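## Task

Get the AAA battery into the chest's middle row, into the drawer on the left as seen when looking at the drawer fronts. Every other item must still be on the table at the end. All drawers must be closed when finished. The chest may slide a few centimetres or rotate a little but has to stay upright. The result has to hold without the robot holding anything in place. The drawers have no stops, so they can be pulled fully out. Dropping the battery into its drawer from just above the rim is allowed.

## Robot and tools

ROBOT AND FRAME. There are two arms, left_arm and right_arm, and each ends in a two-finger gripper. These names are only labels and have nothing to do with sides of an image. All reported poses use one world frame. Its origin sits on the table top midway between the arms. +x points out over the table, +z points up, and left_arm is on the +y side. The fingers point along the gripper's own +z axis and close along its y axis. end_effector_position is the spot between the pads when they are shut. When closed, the fingertips extend about 33 mm past that spot, and about 9 mm when fully open. Closing also pushes the tips roughly 24 mm farther out, so leave that much room above a surface. Reported hand positions can be slightly off, more so at long reach.

THE ROW. Every motion command is one row of 18 numbers, each in [-1, 1]. A row always covers both arms, even if only one moves. The first 9 numbers are for left_arm and the last 9 for right_arm. Within each block the order is dx, dy, dz, rx, ry, rz, position, force_limit, speed. The first six numbers are an offset, not a pose. They are taken in that gripper's own axes and measured from the gripper pose in the most recent result that showed it. Before any such result in a scene, and in the second and later calls of one reply, they are measured from where the arm is when the action begins. Scale: 1.0 equals 0.6 m or 180 degrees. rx, ry, rz together form one rotation vector. All-zero offsets do not mean 'stay still'. They send the arm back to the reference pose. The last three numbers per arm are absolute gripper settings. position: +1 is fully open (140 mm), about -0.8 is where the pads touch, and -1 closes until blocked. force_limit: -1 is about 14 N, 0 about 60 N, and +1 about 107 N. speed: -1 is about 30 mm/s, 0 about 140 mm/s, and +1 about 250 mm/s. A 0 counts as a real command, so to leave a gripper unchanged, resend its previous three values.

TOOLS.
execute_actions {"actions": [...], "pictures": bool}. An empty list only reports the state. One entry {"rows": [[18 numbers], ...], "steps": n} runs up to 15 steps of 1/30 s each. Each row applies to one step, the last row repeats if there are fewer rows than steps, and every row is measured from the same reference pose. {"steps": n} with no rows is a wait of up to 300 steps counted from the previous result. Thinking time counts inside that wait. A rejected call sends nothing.
move {"target": [18 numbers], "speed": m/s}. The target is one row, laid out the same way as above, with offsets from the same reference. Each gripper travels in a straight line. speed runs from 0.002 to 0.5 (default 0.25), and turning is capped at twice that figure in rad/s. All paths finish together and last 0.5 to 10 s; a path that would need longer is cut off early. Finger settings are sent at the start. Paths do not avoid obstacles or the other arm.
wait {"seconds": 0 to 10}. Time passes and nothing new is commanded.
zoom_image {"camera": "cam_left_wrist" or "cam_right_wrist", "region": [x0, y0, x1, y1]}. Gives a detailed crop of that camera's latest image. Coordinates are pixels from the top-left corner, and the crop is at most 504x504.
finished_scene {"scene": current number}. Ends the scene for good and reports whether the goal was met. The next task then appears.

MOTION LIMITS. On each step the commanded pose is clipped to within 70 mm and 16 degrees of the measured pose. When both cannot be met, position wins over orientation. After an action stops, an arm only continues to its last clipped pose. Check the reported pose and command the remainder. The elbows never reach full straightness. Each arm bends the shorter way around.

GRIPPING. Close with position -1, then confirm that object_status reads 2 (the fingers were blocked while closing). 0 means moving, 1 means blocked while opening, and 3 means the fingers reached the commanded position or the pads met (a thin item may still be held). position_measured is in counts, 3 open to 230 closed, and is not linear. A new force_limit takes effect during a hold only if position changes by at least 0.01, for example from -1 to -0.98. Held parts may sometimes be tugged briefly.

RESULTS. The state line lists each arm's position (m), quaternion wxyz and velocities. A 'Hand target' line shows where the controller is driving each gripper. HELD marks steps the clearance check blocked, and 'pose unreachable' names the arm it altered. After a move, a 'move:' line gives the ending: done, off_target, moving, held or fault. It also lists limits that acted: paced means the pose was clipped, and held means some steps were blocked, after which the arm can speed up sharply. Each gripper's remaining distance to its target is also given. Camera images come from cam_left_wrist and cam_right_wrist (616x616 fisheye). Calibration is supplied, and updated values appear when they change.

AVOID. Each arm is stiff. Pressing even a little beyond a contact, or hitting fast, can trigger a fault. A joint torque at its load limit (waist and shoulder 306 N m, elbow 144 N m, wrist joints 40.5 N m), or an outside force of 144 N, stops that arm for 10 s. Carried weight counts toward these limits. Keeping a load held for long heats the motors. A MOTOR HOT line is a warning, and an OVER-TEMPERATURE FAULT brakes that arm. Keep the arms from striking each other. Never knock or place anything off the table. Avoid drops outside drawers, slips and slamming drawers. Keep the chest upright.

Each tool is called after ">>>" as a command line: name --argument value for each argument, lists and objects as JSON in quotes; but a table of rows of numbers goes row by row, as --pt "numbers of a row", without its own name.

## Session

>>> execute_actions --actions '[]'

Scene clock: 0.00 s of 7200.00 s.
left_arm: end_effector_position=(+0.8827, +0.8745, +0.2040) position_measured=3 object_status=3 end_effector_quat_wxyz=(-0.011, +0.993, -0.111, +0.034) end_effector_velocity=(-0.001, +0.001, -0.000) end_effector_angular_velocity=(-0.000, +0.001, +0.001) | right_arm: end_effector_position=(+0.0263, +0.3004, +0.3591) position_measured=3 object_status=3 end_effector_quat_wxyz=(+0.458, +0.233, +0.802, -0.306) end_effector_velocity=(+0.000, +0.000, -0.001) end_effector_angular_velocity=(-0.000, +0.000, +0.000)
Joint positions: left_arm=[ 0.442  0.751  0.946 -0.008  1.374  2.101] | right_arm=[ 1.723  0.83   0.886 -0.782  2.356  0.404]
Joint velocities: left_arm=[ 0.001 -0.     0.001 -0.     0.    -0.   ] | right_arm=[-0.     0.001 -0.     0.    -0.    -0.   ]
Hand target (left_arm): +0.883, +0.875, +0.204; -0.011, +0.993, -0.111, +0.034
Hand target (right_arm): +0.026, +0.300, +0.359; +0.458, +0.233, +0.802, -0.306
camera_calibration (this result's frames):
cam_left_wrist: T_world_to_cam=[[-0.304046, -0.950478, -0.0644065, 1.11686], [-0.904302, 0.266687, 0.333341, 0.50545], [-0.299657, 0.159594, -0.940604, 0.507273], [0, 0, 0, 1]] pos_world=[0.948663, 0.845796, 0.380589]
cam_right_wrist: T_world_to_cam=[[0.542518, 0.705812, -0.455526, -0.0594364], [0.320282, 0.327512, 0.888907, -0.427396], [0.776591, -0.628144, -0.0483779, 0.376208], [0, 0, 0, 1]] pos_world=[-0.123028, 0.418241, 0.37104]

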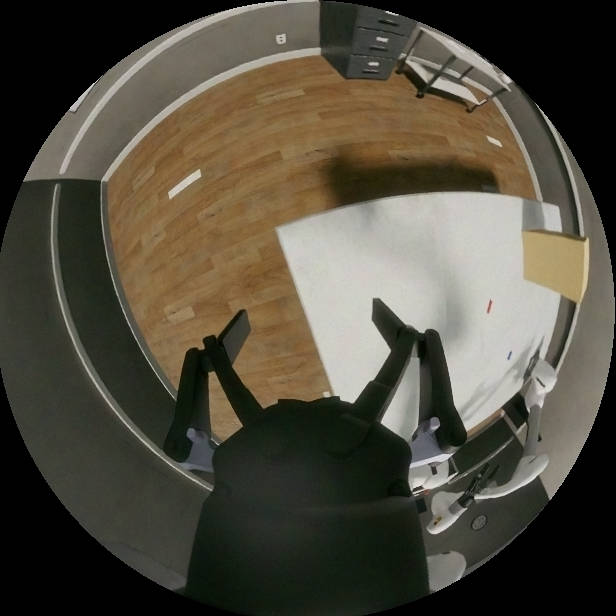

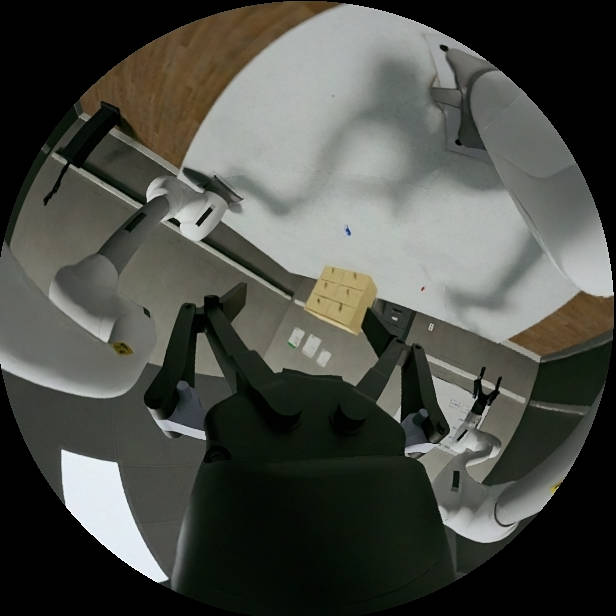

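>>> zoom_image --camera "cam_right_wrist" --region '[280,200,460,350]'

>>> zoom_image --camera "cam_left_wrist" --region '[440,200,616,380]'

Region (280, 200, 460, 350) of cam_right_wrist's 616x616 image, scaled by 2.800, with more detail than that image has.

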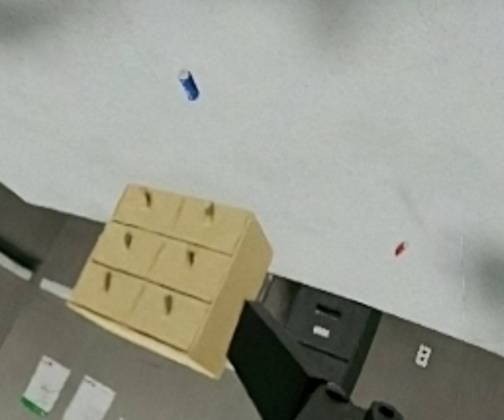

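Region (440, 200, 616, 380) of cam_left_wrist's 616x616 image, scaled by 2.800, with more detail than that image has; it fills the left 493 columns of this view, and the rest is white.

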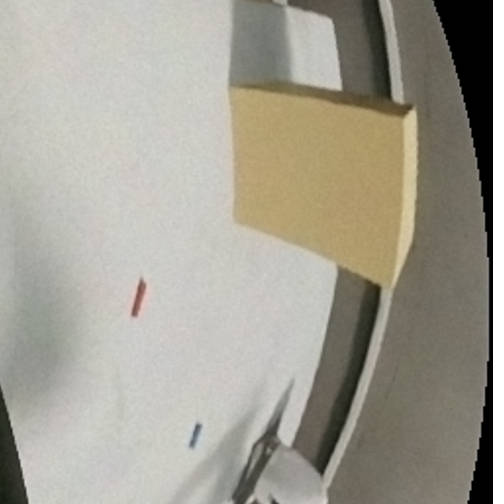

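>>> move --target '[0,0,0,0,0,0,1,0,0, -0.15,0.183,0.875,0,0.373,0.896,1,0,0]'

Scene clock: 18.03 s of 7200.00 s.
left_arm: end_effector_position=(+0.8827, +0.8745, +0.2040) position_measured=3 object_status=3 end_effector_quat_wxyz=(-0.011, +0.993, -0.111, +0.034) end_effector_velocity=(+0.000, -0.000, -0.000) end_effector_angular_velocity=(+0.000, -0.000, -0.001) | right_arm: end_effector_position=(+0.4510, +0.0000, +0.2011) position_measured=3 object_status=3 end_effector_quat_wxyz=(-0.004, +0.867, -0.002, +0.498) end_effector_velocity=(+0.000, -0.000, +0.001) end_effector_angular_velocity=(+0.001, -0.001, -0.001)
Joint positions: left_arm=[ 0.442  0.751  0.946 -0.008  1.374  2.101] | right_arm=[ 1.168  0.158  2.2   -1.447  0.909  3.778]
Joint velocities: left_arm=[-0.001 -0.     0.001  0.    -0.001 -0.   ] | right_arm=[-0.    -0.    -0.001 -0.     0.001  0.001]
Hand target (left_arm): +0.883, +0.875, +0.204; -0.011, +0.993, -0.111, +0.034
Hand target (right_arm): +0.451, +0.000, +0.201; -0.004, +0.867, -0.002, +0.498
Off the commanded pose (left_arm): 0.000 m, 0 deg.
Off the commanded pose (right_arm): 0.001 m, 0 deg.
After step 90, 8.57 s passed at rest.
move: done
camera_calibration (this result's frames):
cam_left_wrist: T_world_to_cam=[[-0.304046, -0.950478, -0.0644064, 1.11686], [-0.904302, 0.266687, 0.333341, 0.505449], [-0.299657, 0.159594, -0.940604, 0.507273], [0, 0, 0, 1]] pos_world=[0.948663, 0.845796, 0.380589]
cam_right_wrist: T_world_to_cam=[[0.109333, -0.979341, 0.170113, -0.0802102], [-0.791428, -0.189311, -0.581209, 0.47241], [0.601406, -0.0710871, -0.795775, 0.0793206], [0, 0, 0, 1]] pos_world=[0.334944, 0.0165181, 0.351335]

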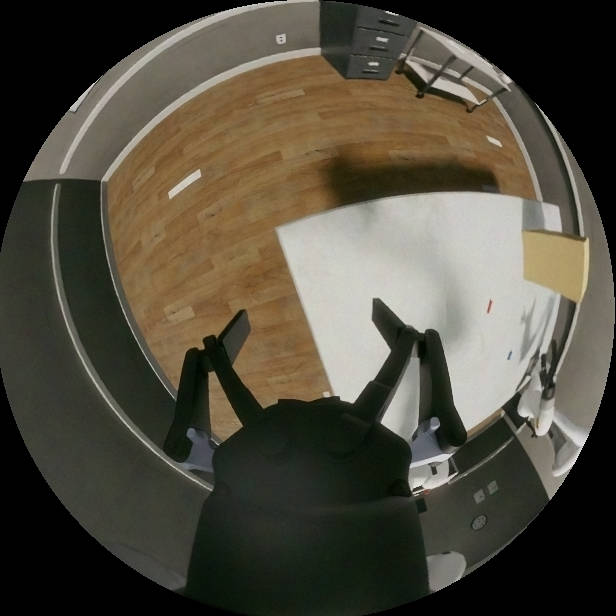

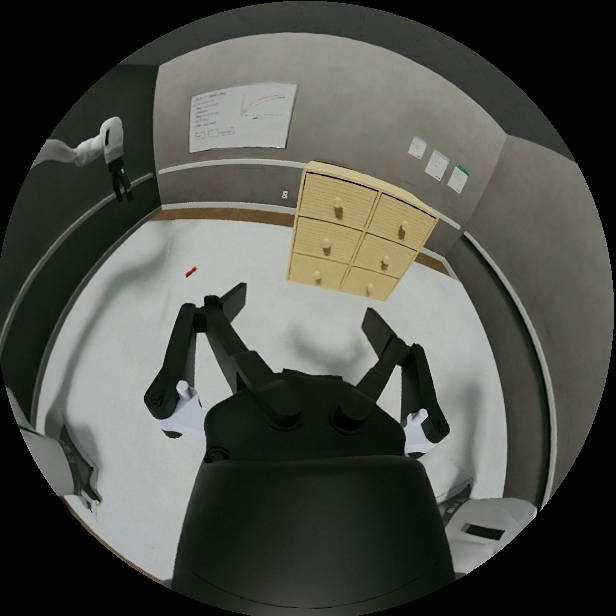

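>>> zoom_image --camera "cam_right_wrist" --region '[160,150,460,320]'

>>> zoom_image --camera "cam_right_wrist" --region '[165,250,215,290]'

Region (160, 150, 460, 320) of cam_right_wrist's 616x616 image, scaled by 1.680, with more detail than that image has; it fills the top 286 rows of this view, and the rest is white.

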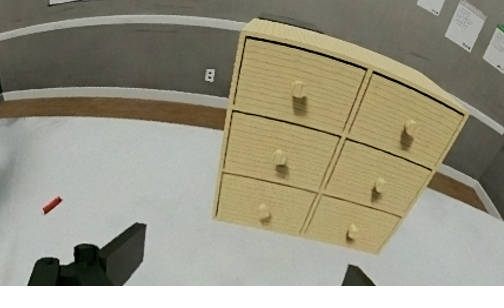

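Region (165, 250, 215, 290) of cam_right_wrist's 616x616 image, scaled by 10.080, with more detail than that image has; it fills the top 403 rows of this view, and the rest is white.

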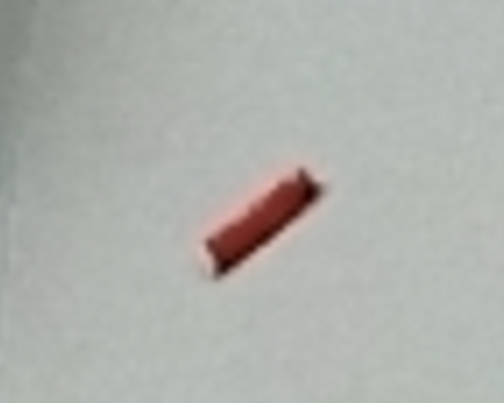

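>>> move --target '[0,0,0,0,0,0,1,0,0, 0.058,0.052,0.253,0,0,0,-0.3,0,0]'

>>> zoom_image --camera "cam_right_wrist" --region '[180,150,440,350]'

Scene clock: 24.90 s of 7200.00 s.
left_arm: end_effector_position=(+0.8827, +0.8745, +0.2040) position_measured=3 object_status=3 end_effector_quat_wxyz=(-0.011, +0.993, -0.111, +0.034) end_effector_velocity=(+0.000, -0.000, +0.000) end_effector_angular_velocity=(+0.000, -0.000, -0.000) | right_arm: end_effector_position=(+0.5997, -0.0308, +0.1542) position_measured=167 object_status=3 end_effector_quat_wxyz=(-0.004, +0.867, -0.002, +0.498) end_effector_velocity=(+0.001, -0.000, -0.000) end_effector_angular_velocity=(+0.000, -0.000, -0.001)
Joint positions: left_arm=[ 0.442  0.751  0.946 -0.008  1.374  2.101] | right_arm=[ 0.892  0.286  2.15  -1.728  0.723  3.888]
Joint velocities: left_arm=[-0. -0. -0.  0. -0.  0.] | right_arm=[-0.001  0.001 -0.001 -0.     0.     0.001]
Hand target (left_arm): +0.883, +0.875, +0.204; -0.011, +0.993, -0.111, +0.034
Hand target (right_arm): +0.600, -0.031, +0.154; -0.004, +0.867, -0.002, +0.498
Off the commanded pose (left_arm): 0.000 m, 0 deg.
Off the commanded pose (right_arm): 0.000 m, 0 deg.
After step 90, 2.83 s passed at rest.
move: done
camera_calibration (this result's frames):
cam_left_wrist: T_world_to_cam=[[-0.304046, -0.950478, -0.0644065, 1.11686], [-0.904302, 0.266687, 0.333341, 0.505449], [-0.299657, 0.159594, -0.940604, 0.507273], [0, 0, 0, 1]] pos_world=[0.948663, 0.845796, 0.380589]
cam_right_wrist: T_world_to_cam=[[0.109442, -0.979239, 0.170628, -0.118819], [-0.79118, -0.189732, -0.581409, 0.556859], [0.601712, -0.0713671, -0.795518, -0.0498642], [0, 0, 0, 1]] pos_world=[0.483583, -0.014257, 0.304369]

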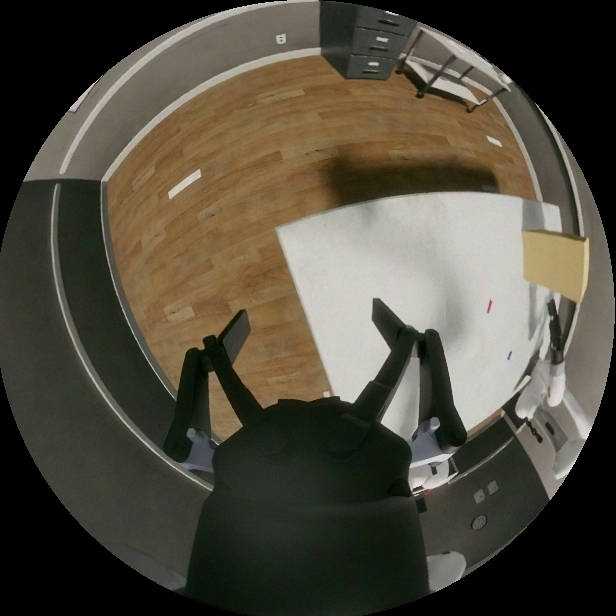

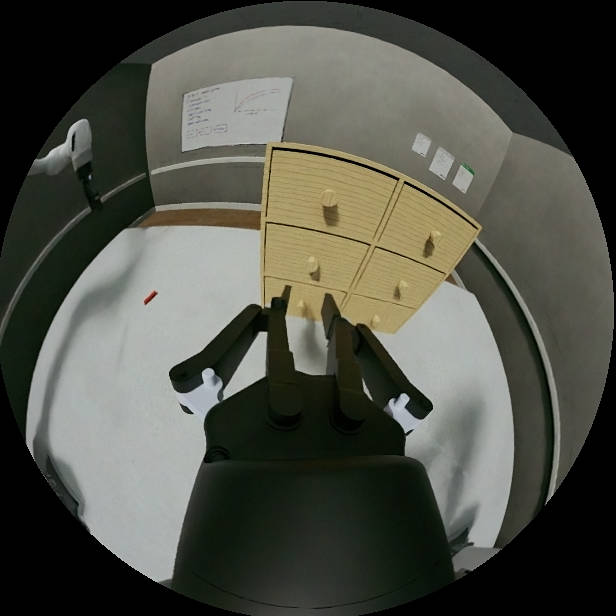

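Region (180, 150, 440, 350) of cam_right_wrist's 616x616 image, scaled by 1.938, with more detail than that image has; it fills the top 388 rows of this view, and the rest is white.

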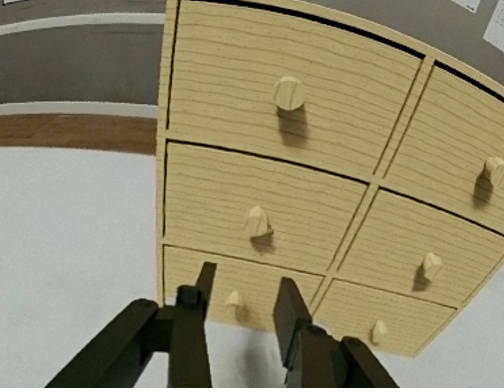

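>>> move --target '[0,0,0,0,0,0,1,0,0, 0.046,0,0.07,0,0,0,-0.3,0,0]' --speed 0.1

>>> zoom_image --camera "cam_right_wrist" --region '[210,200,410,400]'

Scene clock: 30.63 s of 7200.00 s.
left_arm: end_effector_position=(+0.8827, +0.8745, +0.2040) position_measured=3 object_status=3 end_effector_quat_wxyz=(-0.011, +0.993, -0.111, +0.034) end_effector_velocity=(-0.001, +0.001, -0.001) end_effector_angular_velocity=(-0.000, +0.002, +0.001) | right_arm: end_effector_position=(+0.6499, -0.0309, +0.1568) position_measured=167 object_status=3 end_effector_quat_wxyz=(-0.004, +0.867, -0.002, +0.498) end_effector_velocity=(-0.001, -0.000, -0.002) end_effector_angular_velocity=(-0.002, +0.002, +0.001)
Joint positions: left_arm=[ 0.442  0.751  0.946 -0.008  1.374  2.101] | right_arm=[ 0.825  0.321  2.09  -1.758  0.676  3.862]
Joint velocities: left_arm=[ 0.001  0.     0.001  0.     0.001 -0.   ] | right_arm=[ 0.     0.001  0.002 -0.    -0.    -0.   ]
Hand target (left_arm): +0.883, +0.875, +0.204; -0.011, +0.993, -0.111, +0.034
Hand target (right_arm): +0.650, -0.031, +0.157; -0.004, +0.867, -0.002, +0.498
Off the commanded pose (left_arm): 0.000 m, 0 deg.
Off the commanded pose (right_arm): 0.000 m, 0 deg.
After step 90, 1.93 s passed at rest.
move: done
camera_calibration (this result's frames):
cam_left_wrist: T_world_to_cam=[[-0.304046, -0.950478, -0.0644064, 1.11686], [-0.904302, 0.266687, 0.333341, 0.505449], [-0.299657, 0.159594, -0.940604, 0.507273], [0, 0, 0, 1]] pos_world=[0.948663, 0.845796, 0.380589]
cam_right_wrist: T_world_to_cam=[[0.109427, -0.979208, 0.170813, -0.12486], [-0.791134, -0.189836, -0.581437, 0.598049], [0.601774, -0.0715112, -0.795458, -0.0780345], [0, 0, 0, 1]] pos_world=[0.533759, -0.0143129, 0.306982]

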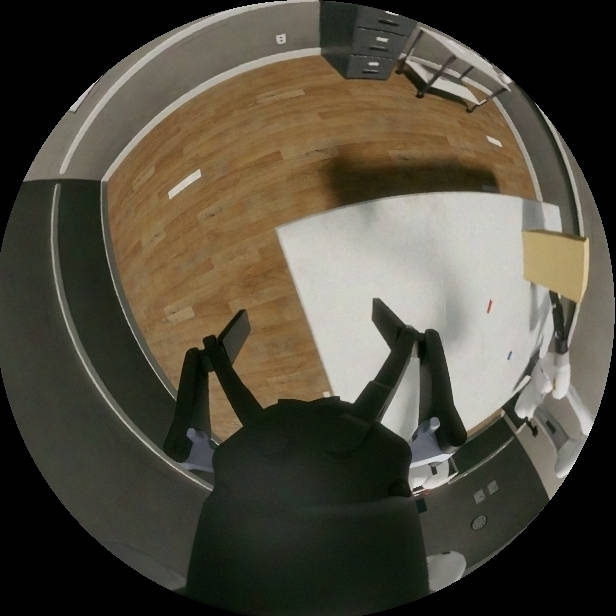

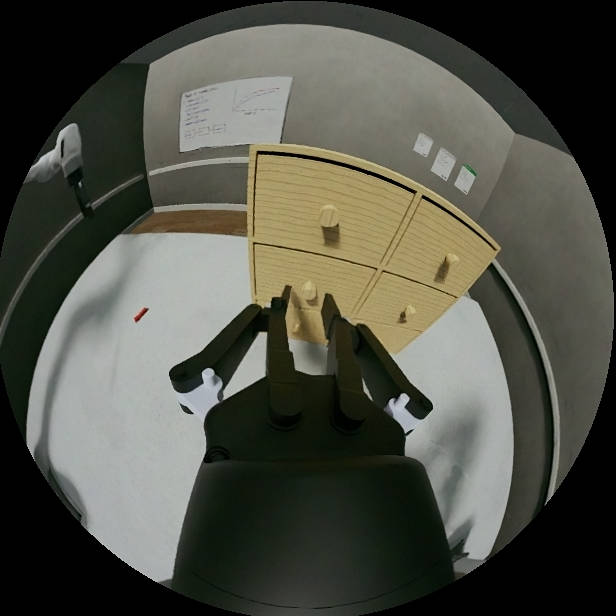

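Region (210, 200, 410, 400) of cam_right_wrist's 616x616 image, scaled by 2.520, with more detail than that image has.

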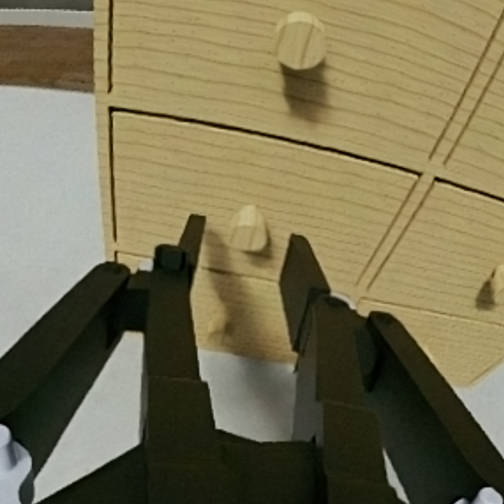

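>>> move --target '[0,0,0,0,0,0,1,0,0, 0.002,0,0.015,0,0,0,-0.3,0,0]' --speed 0.05

>>> move --target '[0,0,0,0,0,0,1,0,0, 0,0,0,0,0,0,-1,0,0]'

>>> zoom_image --camera "cam_right_wrist" --region '[210,200,410,400]'

Scene clock: 34.93 s of 7200.00 s.
left_arm: end_effector_position=(+0.8827, +0.8745, +0.2040) position_measured=3 object_status=3 end_effector_quat_wxyz=(-0.011, +0.993, -0.111, +0.034) end_effector_velocity=(+0.001, +0.000, +0.000) end_effector_angular_velocity=(+0.001, -0.002, -0.000) | right_arm: end_effector_position=(+0.6582, -0.0309, +0.1533) position_measured=167 object_status=3 end_effector_quat_wxyz=(-0.004, +0.867, -0.002, +0.498) end_effector_velocity=(+0.001, +0.001, +0.001) end_effector_angular_velocity=(+0.001, -0.002, +0.000)
Joint positions: left_arm=[ 0.442  0.751  0.946 -0.008  1.374  2.101] | right_arm=[ 0.814  0.333  2.081 -1.772  0.669  3.869]
Joint velocities: left_arm=[ 0.     0.    -0.001  0.    -0.001  0.   ] | right_arm=[ 0.    -0.    -0.002 -0.     0.     0.   ]
Hand target (left_arm): +0.883, +0.875, +0.204; -0.011, +0.993, -0.111, +0.034
Hand target (right_arm): +0.658, -0.031, +0.153; -0.004, +0.867, -0.002, +0.498
Off the commanded pose (left_arm): 0.000 m, 0 deg.
Off the commanded pose (right_arm): 0.000 m, 0 deg.
After step 90, 0.60 s passed at rest.
move: done
camera_calibration (this result's frames):
cam_left_wrist: T_world_to_cam=[[-0.304046, -0.950478, -0.0644065, 1.11686], [-0.904302, 0.266687, 0.333341, 0.50545], [-0.299657, 0.159594, -0.940604, 0.507273], [0, 0, 0, 1]] pos_world=[0.948663, 0.845796, 0.380589]
cam_right_wrist: T_world_to_cam=[[0.109436, -0.979203, 0.170834, -0.125155], [-0.791127, -0.189856, -0.58144, 0.602632], [0.601782, -0.0715206, -0.795452, -0.0858701], [0, 0, 0, 1]] pos_world=[0.54213, -0.0142798, 0.30347]

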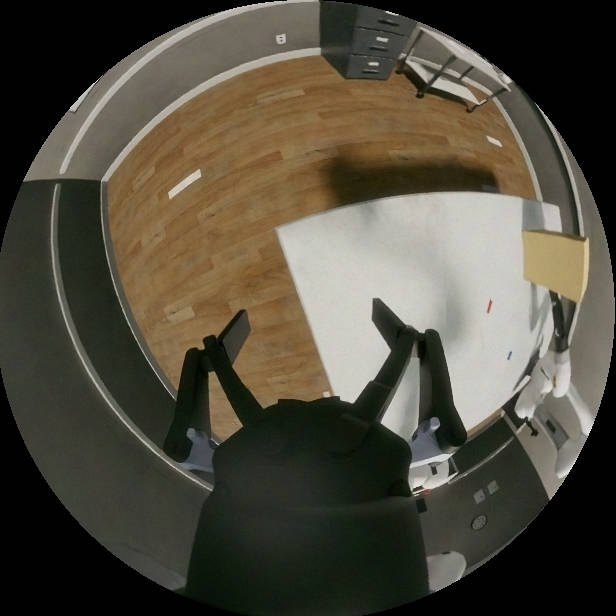

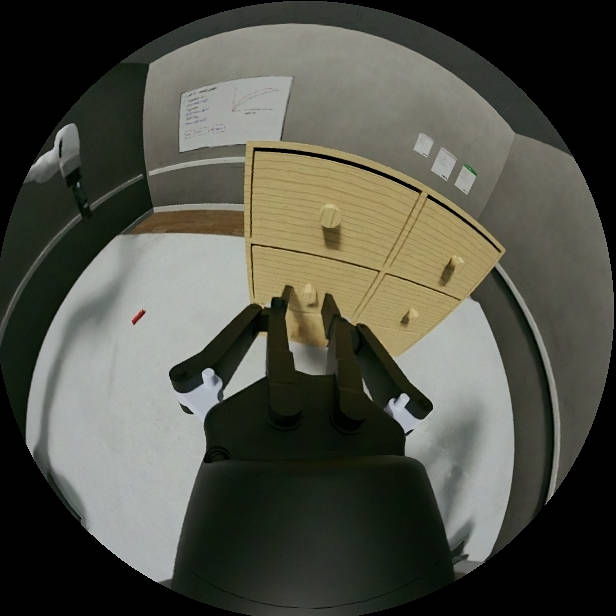

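Scene clock: 35.43 s of 7200.00 s.
left_arm: end_effector_position=(+0.8827, +0.8745, +0.2040) position_measured=3 object_status=3 end_effector_quat_wxyz=(-0.011, +0.993, -0.111, +0.034) end_effector_velocity=(+0.000, -0.001, -0.001) end_effector_angular_velocity=(-0.000, +0.001, -0.001) | right_arm: end_effector_position=(+0.6582, -0.0309, +0.1533) position_measured=212 object_status=2 end_effector_quat_wxyz=(-0.004, +0.867, -0.002, +0.498) end_effector_velocity=(-0.001, -0.001, -0.001) end_effector_angular_velocity=(-0.001, +0.002, -0.000)
Joint positions: left_arm=[ 0.442  0.751  0.946 -0.008  1.374  2.101] | right_arm=[ 0.814  0.333  2.081 -1.772  0.669  3.869]
Joint velocities: left_arm=[-0.001  0.     0.001  0.    -0.    -0.   ] | right_arm=[ 0.     0.     0.002  0.    -0.     0.   ]
Hand target (left_arm): +0.883, +0.875, +0.204; -0.011, +0.993, -0.111, +0.034
Hand target (right_arm): +0.658, -0.031, +0.153; -0.004, +0.867, -0.002, +0.498
Off the commanded pose (left_arm): 0.000 m, 0 deg.
Off the commanded pose (right_arm): 0.000 m, 0 deg.
move: done
camera_calibration (this result's frames):
cam_left_wrist: T_world_to_cam=[[-0.304046, -0.950478, -0.0644065, 1.11686], [-0.904302, 0.266687, 0.333341, 0.505449], [-0.299657, 0.159594, -0.940604, 0.507273], [0, 0, 0, 1]] pos_world=[0.948663, 0.845796, 0.380589]
cam_right_wrist: T_world_to_cam=[[0.109445, -0.979204, 0.170827, -0.125153], [-0.791118, -0.18986, -0.581452, 0.60264], [0.601793, -0.0715069, -0.795445, -0.0858738], [0, 0, 0, 1]] pos_world=[0.542135, -0.0142733, 0.303478]

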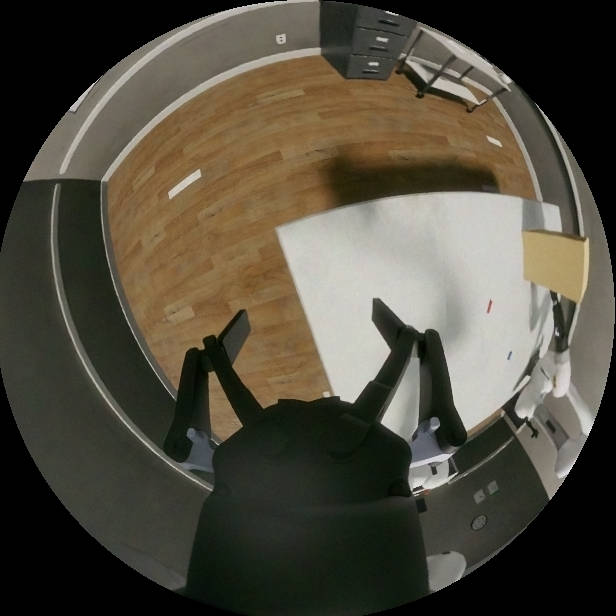

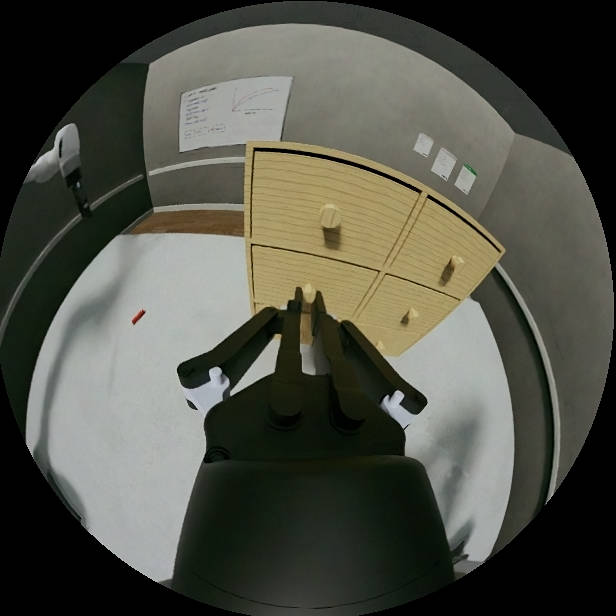

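Region (210, 200, 410, 400) of cam_right_wrist's 616x616 image, scaled by 2.520, with more detail than that image has.

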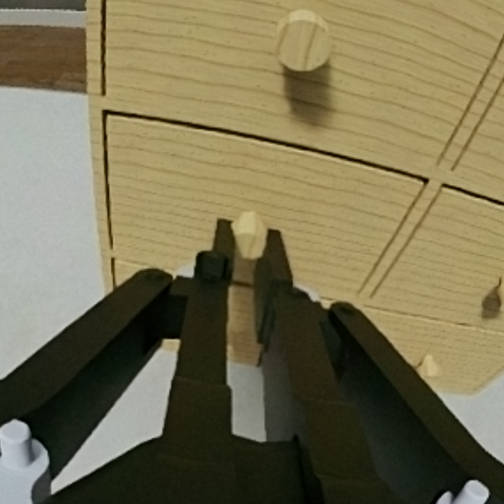

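>>> move --target '[0,0,0,0,0,0,1,0,0, -0.0625,0.002,-0.108,0,0,0,-1,0,0]' --speed 0.06

>>> move --target '[0,0,0,0,0,0,1,0,0, 0,0,0,0,0,0,0.2,0,0]'

>>> move --target '[0,0,0,0,0,0,1,0,0, -0.05,0,-0.12,0,0,0,0.2,0,0]'

Scene clock: 40.93 s of 7200.00 s.
left_arm: end_effector_position=(+0.8827, +0.8745, +0.2040) position_measured=3 object_status=3 end_effector_quat_wxyz=(-0.011, +0.993, -0.111, +0.034) end_effector_velocity=(+0.001, -0.001, +0.000) end_effector_angular_velocity=(+0.000, -0.000, -0.002) | right_arm: end_effector_position=(+0.5833, -0.0320, +0.1536) position_measured=212 object_status=2 end_effector_quat_wxyz=(-0.004, +0.867, -0.002, +0.498) end_effector_velocity=(-0.000, +0.000, -0.000) end_effector_angular_velocity=(-0.000, +0.001, +0.000)
Joint positions: left_arm=[ 0.442  0.751  0.946 -0.008  1.374  2.101] | right_arm=[ 0.914  0.273  2.17  -1.717  0.738  3.896]
Joint velocities: left_arm=[-0.002  0.    -0.001  0.     0.    -0.   ] | right_arm=[ 0.  0.  0.  0. -0.  0.]
Hand target (left_arm): +0.883, +0.875, +0.204; -0.011, +0.993, -0.111, +0.034
Hand target (right_arm): +0.583, -0.032, +0.154; -0.004, +0.867, -0.002, +0.498
Off the commanded pose (left_arm): 0.000 m, 0 deg.
Off the commanded pose (right_arm): 0.000 m, 0 deg.
After step 90, 0.97 s passed at rest.
move: done
camera_calibration (this result's frames):
cam_left_wrist: T_world_to_cam=[[-0.304046, -0.950478, -0.0644064, 1.11686], [-0.904302, 0.266687, 0.333341, 0.505449], [-0.299657, 0.159594, -0.940604, 0.507273], [0, 0, 0, 1]] pos_world=[0.948663, 0.845796, 0.380589]
cam_right_wrist: T_world_to_cam=[[0.109481, -0.979247, 0.170558, -0.118092], [-0.791179, -0.189721, -0.581414, 0.543411], [0.601706, -0.0712879, -0.79553, -0.040543], [0, 0, 0, 1]] pos_world=[0.467259, -0.0154347, 0.303835]

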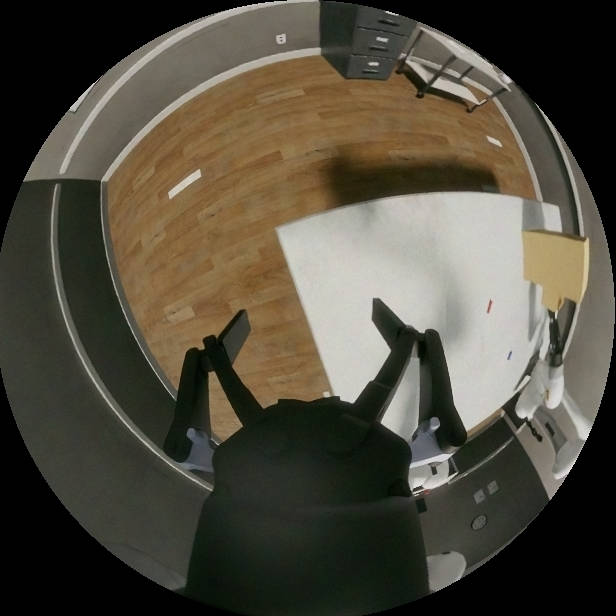

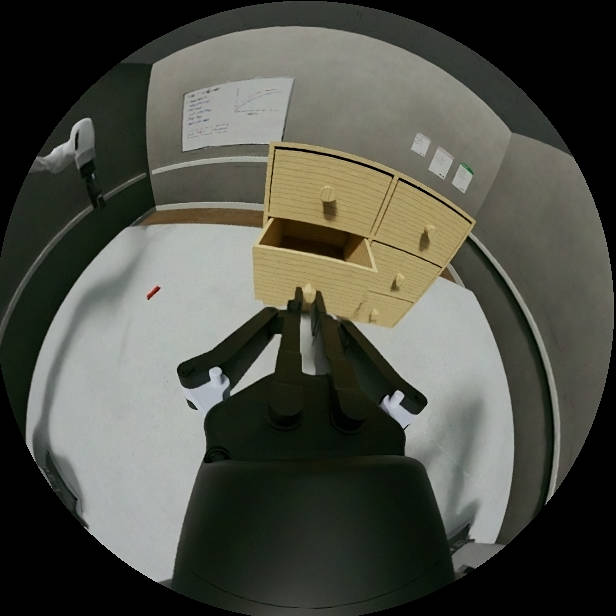

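Scene clock: 41.67 s of 7200.00 s.
left_arm: end_effector_position=(+0.8827, +0.8745, +0.2040) position_measured=3 object_status=3 end_effector_quat_wxyz=(-0.011, +0.993, -0.111, +0.034) end_effector_velocity=(+0.000, +0.001, +0.000) end_effector_angular_velocity=(+0.000, -0.001, +0.001) | right_arm: end_effector_position=(+0.5833, -0.0320, +0.1536) position_measured=104 object_status=3 end_effector_quat_wxyz=(-0.004, +0.867, -0.002, +0.498) end_effector_velocity=(+0.000, +0.000, +0.001) end_effector_angular_velocity=(+0.001, -0.001, -0.001)
Joint positions: left_arm=[ 0.442  0.751  0.946 -0.008  1.374  2.101] | right_arm=[ 0.914  0.273  2.17  -1.717  0.738  3.896]
Joint velocities: left_arm=[ 0.001 -0.    -0.    -0.    -0.001  0.   ] | right_arm=[-0.    -0.001 -0.001  0.    -0.     0.   ]
Hand target (left_arm): +0.883, +0.875, +0.204; -0.011, +0.993, -0.111, +0.034
Hand target (right_arm): +0.583, -0.032, +0.154; -0.004, +0.867, -0.002, +0.498
Off the commanded pose (left_arm): 0.000 m, 0 deg.
Off the commanded pose (right_arm): 0.000 m, 0 deg.
move: done
camera_calibration (this result's frames):
cam_left_wrist: T_world_to_cam=[[-0.304046, -0.950478, -0.0644065, 1.11686], [-0.904302, 0.266687, 0.333341, 0.50545], [-0.299656, 0.159594, -0.940604, 0.507273], [0, 0, 0, 1]] pos_world=[0.948663, 0.845796, 0.380589]
cam_right_wrist: T_world_to_cam=[[0.109463, -0.979247, 0.170566, -0.118087], [-0.791173, -0.189713, -0.581424, 0.543411], [0.601717, -0.0713025, -0.79552, -0.0405482], [0, 0, 0, 1]] pos_world=[0.467257, -0.0154357, 0.303837]

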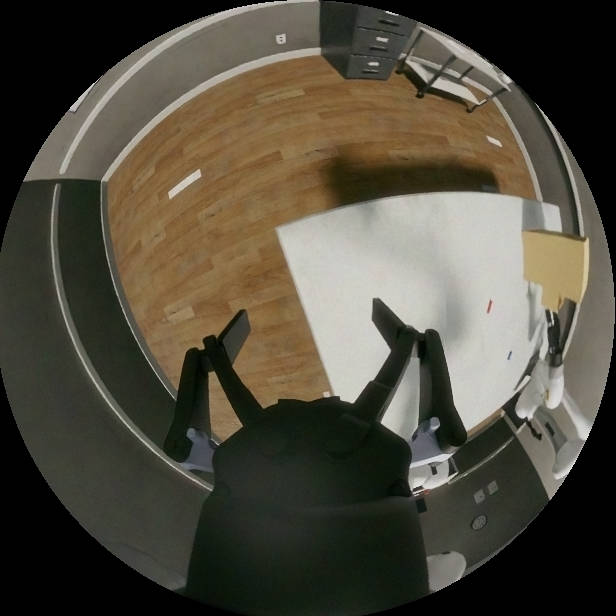

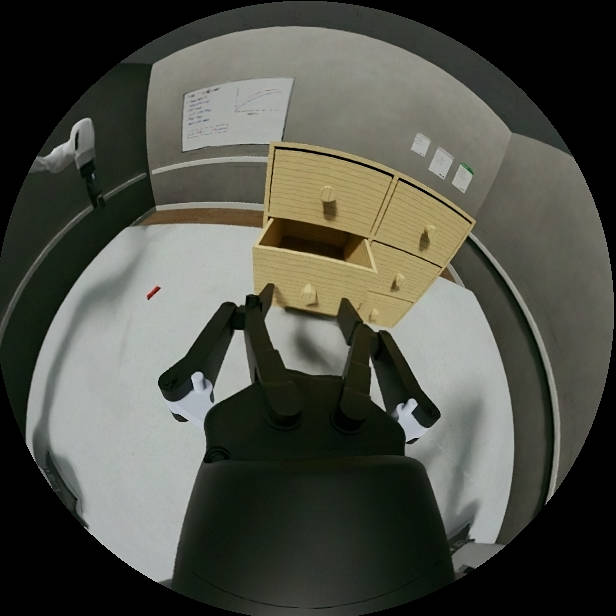

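Scene clock: 42.43 s of 7200.00 s.
left_arm: end_effector_position=(+0.8827, +0.8745, +0.2040) position_measured=3 object_status=3 end_effector_quat_wxyz=(-0.011, +0.993, -0.111, +0.034) end_effector_velocity=(+0.001, -0.000, +0.000) end_effector_angular_velocity=(+0.000, -0.001, -0.001) | right_arm: end_effector_position=(+0.5060, -0.0320, +0.1641) position_measured=104 object_status=3 end_effector_quat_wxyz=(-0.004, +0.867, -0.002, +0.498) end_effector_velocity=(-0.001, +0.000, -0.000) end_effector_angular_velocity=(+0.000, +0.000, +0.001)
Joint positions: left_arm=[ 0.442  0.751  0.946 -0.008  1.374  2.101] | right_arm=[ 1.038  0.205  2.238 -1.613  0.818  3.884]
Joint velocities: left_arm=[-0.001 -0.    -0.     0.    -0.001 -0.   ] | right_arm=[ 0.001 -0.001  0.001  0.    -0.     0.   ]
Hand target (left_arm): +0.883, +0.875, +0.204; -0.011, +0.993, -0.111, +0.034
Hand target (right_arm): +0.506, -0.032, +0.164; -0.004, +0.867, -0.002, +0.498
Off the commanded pose (left_arm): 0.000 m, 0 deg.
Off the commanded pose (right_arm): 0.000 m, 0 deg.
move: done
camera_calibration (this result's frames):
cam_left_wrist: T_world_to_cam=[[-0.304046, -0.950478, -0.0644065, 1.11686], [-0.904302, 0.266687, 0.333341, 0.50545], [-0.299657, 0.159594, -0.940604, 0.507273], [0, 0, 0, 1]] pos_world=[0.948663, 0.845796, 0.380589]
cam_right_wrist: T_world_to_cam=[[0.109447, -0.979286, 0.170354, -0.111413], [-0.791302, -0.189559, -0.5813, 0.488315], [0.601551, -0.0711795, -0.795657, 0.014382], [0, 0, 0, 1]] pos_world=[0.389946, -0.0155175, 0.31428]

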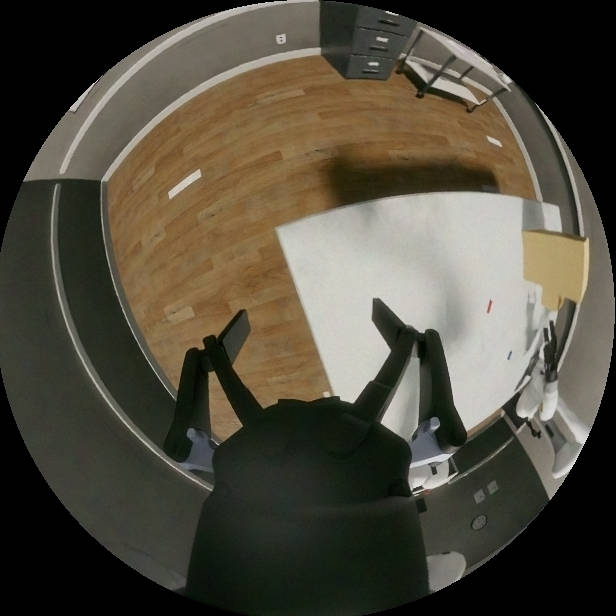

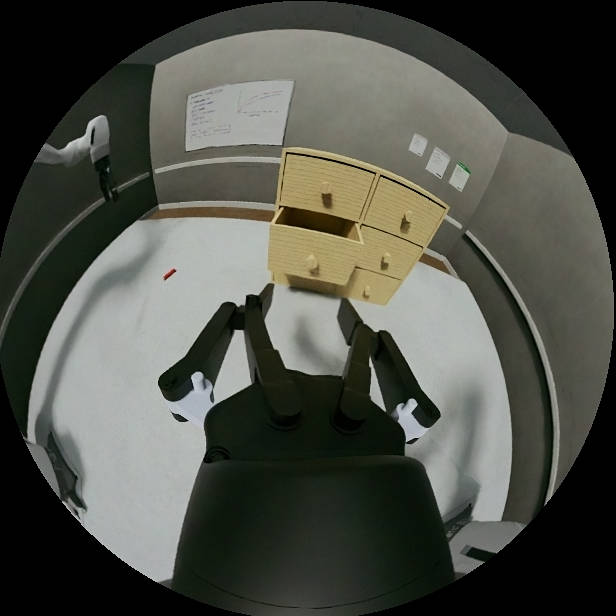

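>>> move --target '[0,0,0,0,0,0,1,0,0, 0.033,-0.612,0.27,0.179,-0.299,-0.311,0.2,0,0]'

>>> zoom_image --camera "cam_right_wrist" --region '[210,220,410,400]'

Scene clock: 54.63 s of 7200.00 s.
left_arm: end_effector_position=(+0.8827, +0.8745, +0.2040) position_measured=3 object_status=3 end_effector_quat_wxyz=(-0.011, +0.993, -0.111, +0.034) end_effector_velocity=(+0.001, -0.001, +0.000) end_effector_angular_velocity=(+0.000, -0.001, -0.001) | right_arm: end_effector_position=(+0.6558, +0.3349, +0.1024) position_measured=104 object_status=3 end_effector_quat_wxyz=(-0.004, +0.857, +0.515, +0.000) end_effector_velocity=(-0.000, +0.000, -0.001) end_effector_angular_velocity=(-0.000, +0.000, +0.001)
Joint positions: left_arm=[ 0.442  0.751  0.946 -0.008  1.374  2.101] | right_arm=[0.867 0.906 0.844 0.008 1.388 1.328]
Joint velocities: left_arm=[-0.001  0.    -0.001 -0.    -0.    -0.   ] | right_arm=[ 0.     0.001 -0.001  0.    -0.    -0.   ]
Hand target (left_arm): +0.883, +0.875, +0.204; -0.011, +0.993, -0.111, +0.034
Hand target (right_arm): +0.656, +0.335, +0.102; -0.004, +0.857, +0.515, +0.000
Off the commanded pose (left_arm): 0.000 m, 0 deg.
Off the commanded pose (right_arm): 0.001 m, 0 deg.
After step 90, 5.83 s passed at rest.
move: done
camera_calibration (this result's frames):
cam_left_wrist: T_world_to_cam=[[-0.304046, -0.950478, -0.0644064, 1.11686], [-0.904302, 0.266687, 0.333341, 0.505449], [-0.299657, 0.159594, -0.940604, 0.507273], [0, 0, 0, 1]] pos_world=[0.948663, 0.845796, 0.380589]
cam_right_wrist: T_world_to_cam=[[0.96151, -0.274636, -0.00862613, -0.534449], [-0.250198, -0.888066, 0.385668, 0.420593], [-0.113579, -0.368665, -0.922597, 0.482922], [0, 0, 0, 1]] pos_world=[0.673959, 0.404772, 0.278723]

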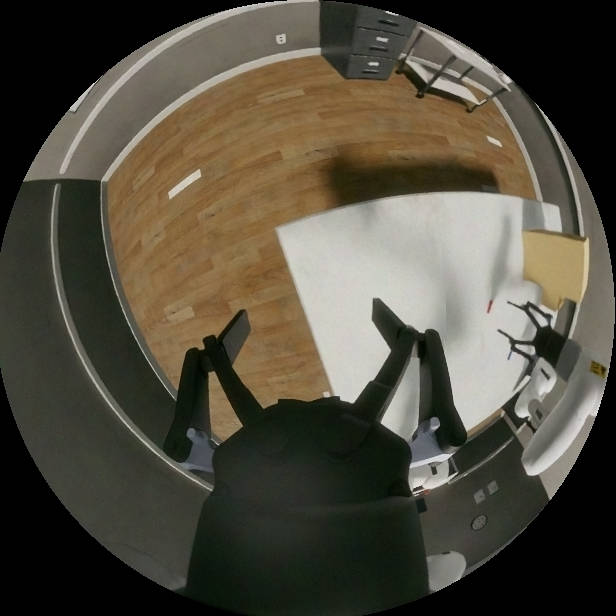

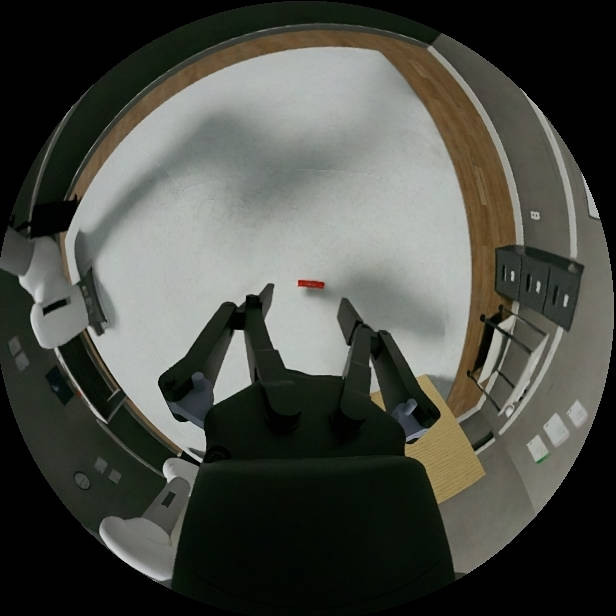

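Region (210, 220, 410, 400) of cam_right_wrist's 616x616 image, scaled by 2.520, with more detail than that image has; it fills the top 454 rows of this view, and the rest is white.

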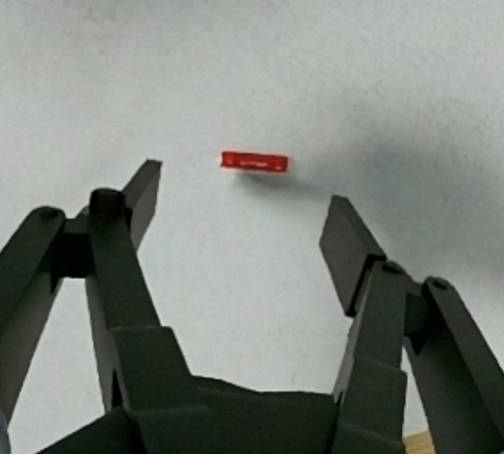

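>>> move --target '[0,0,0,0,0,0,1,0,0, 0.005,0.009,0.098,0,0,0,0.2,0,0]' --speed 0.1

>>> zoom_image --camera "cam_right_wrist" --region '[210,220,410,400]'

Scene clock: 59.17 s of 7200.00 s.
left_arm: end_effector_position=(+0.8827, +0.8745, +0.2040) position_measured=3 object_status=3 end_effector_quat_wxyz=(-0.011, +0.993, -0.111, +0.034) end_effector_velocity=(+0.000, -0.001, -0.000) end_effector_angular_velocity=(-0.000, +0.001, -0.001) | right_arm: end_effector_position=(+0.6617, +0.3354, +0.0434) position_measured=104 object_status=3 end_effector_quat_wxyz=(-0.004, +0.857, +0.515, +0.000) end_effector_velocity=(+0.001, +0.000, +0.001) end_effector_angular_velocity=(+0.001, -0.001, -0.001)
Joint positions: left_arm=[ 0.442  0.751  0.946 -0.008  1.374  2.101] | right_arm=[0.863 0.942 0.884 0.008 1.312 1.324]
Joint velocities: left_arm=[-0.001 -0.     0.001  0.     0.     0.   ] | right_arm=[-0.    -0.001 -0.001  0.    -0.     0.   ]
Hand target (left_arm): +0.883, +0.875, +0.204; -0.011, +0.993, -0.111, +0.034
Hand target (right_arm): +0.662, +0.335, +0.044; -0.004, +0.857, +0.515, +0.000
Off the commanded pose (left_arm): 0.000 m, 0 deg.
Off the commanded pose (right_arm): 0.000 m, 0 deg.
After step 90, 0.67 s passed at rest.
move: done
camera_calibration (this result's frames):
cam_left_wrist: T_world_to_cam=[[-0.304046, -0.950478, -0.0644065, 1.11686], [-0.904302, 0.266687, 0.333341, 0.505449], [-0.299656, 0.159594, -0.940604, 0.507273], [0, 0, 0, 1]] pos_world=[0.948663, 0.845796, 0.380589]
cam_right_wrist: T_world_to_cam=[[0.961531, -0.274555, -0.00880247, -0.540456], [-0.250034, -0.888024, 0.38587, 0.445183], [-0.113759, -0.368825, -0.922511, 0.429493], [0, 0, 0, 1]] pos_world=[0.679835, 0.405356, 0.219672]

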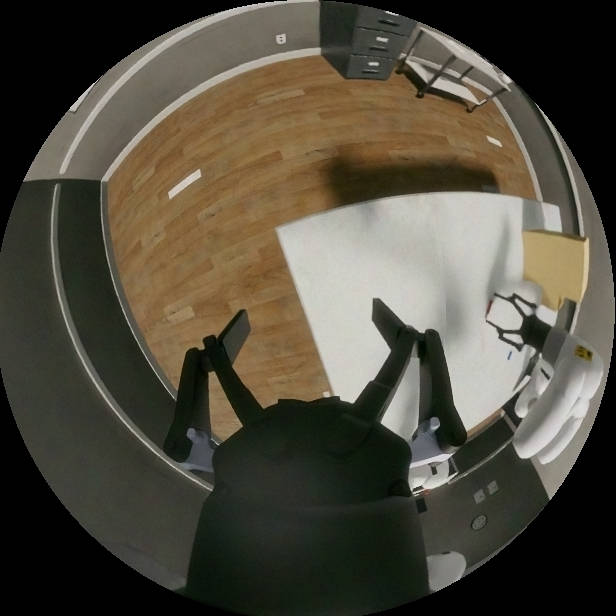

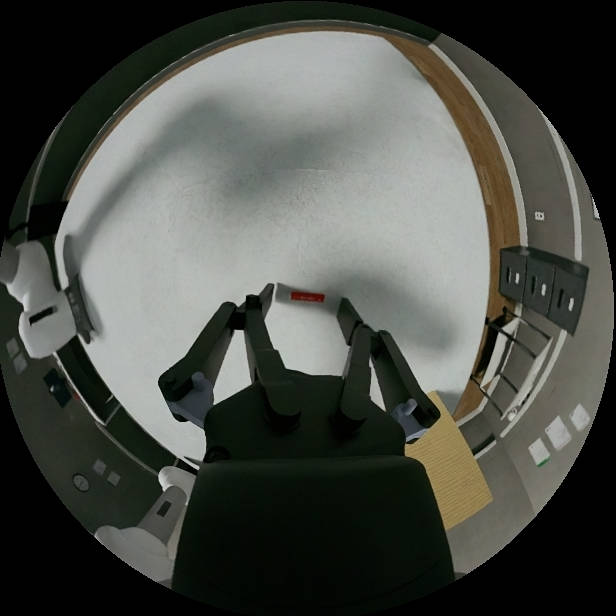

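Region (210, 220, 410, 400) of cam_right_wrist's 616x616 image, scaled by 2.520, with more detail than that image has; it fills the top 454 rows of this view, and the rest is white.

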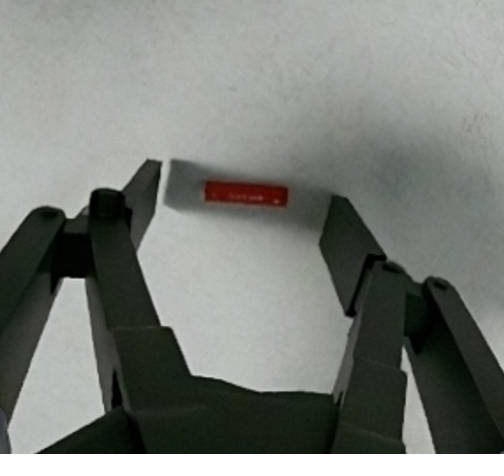

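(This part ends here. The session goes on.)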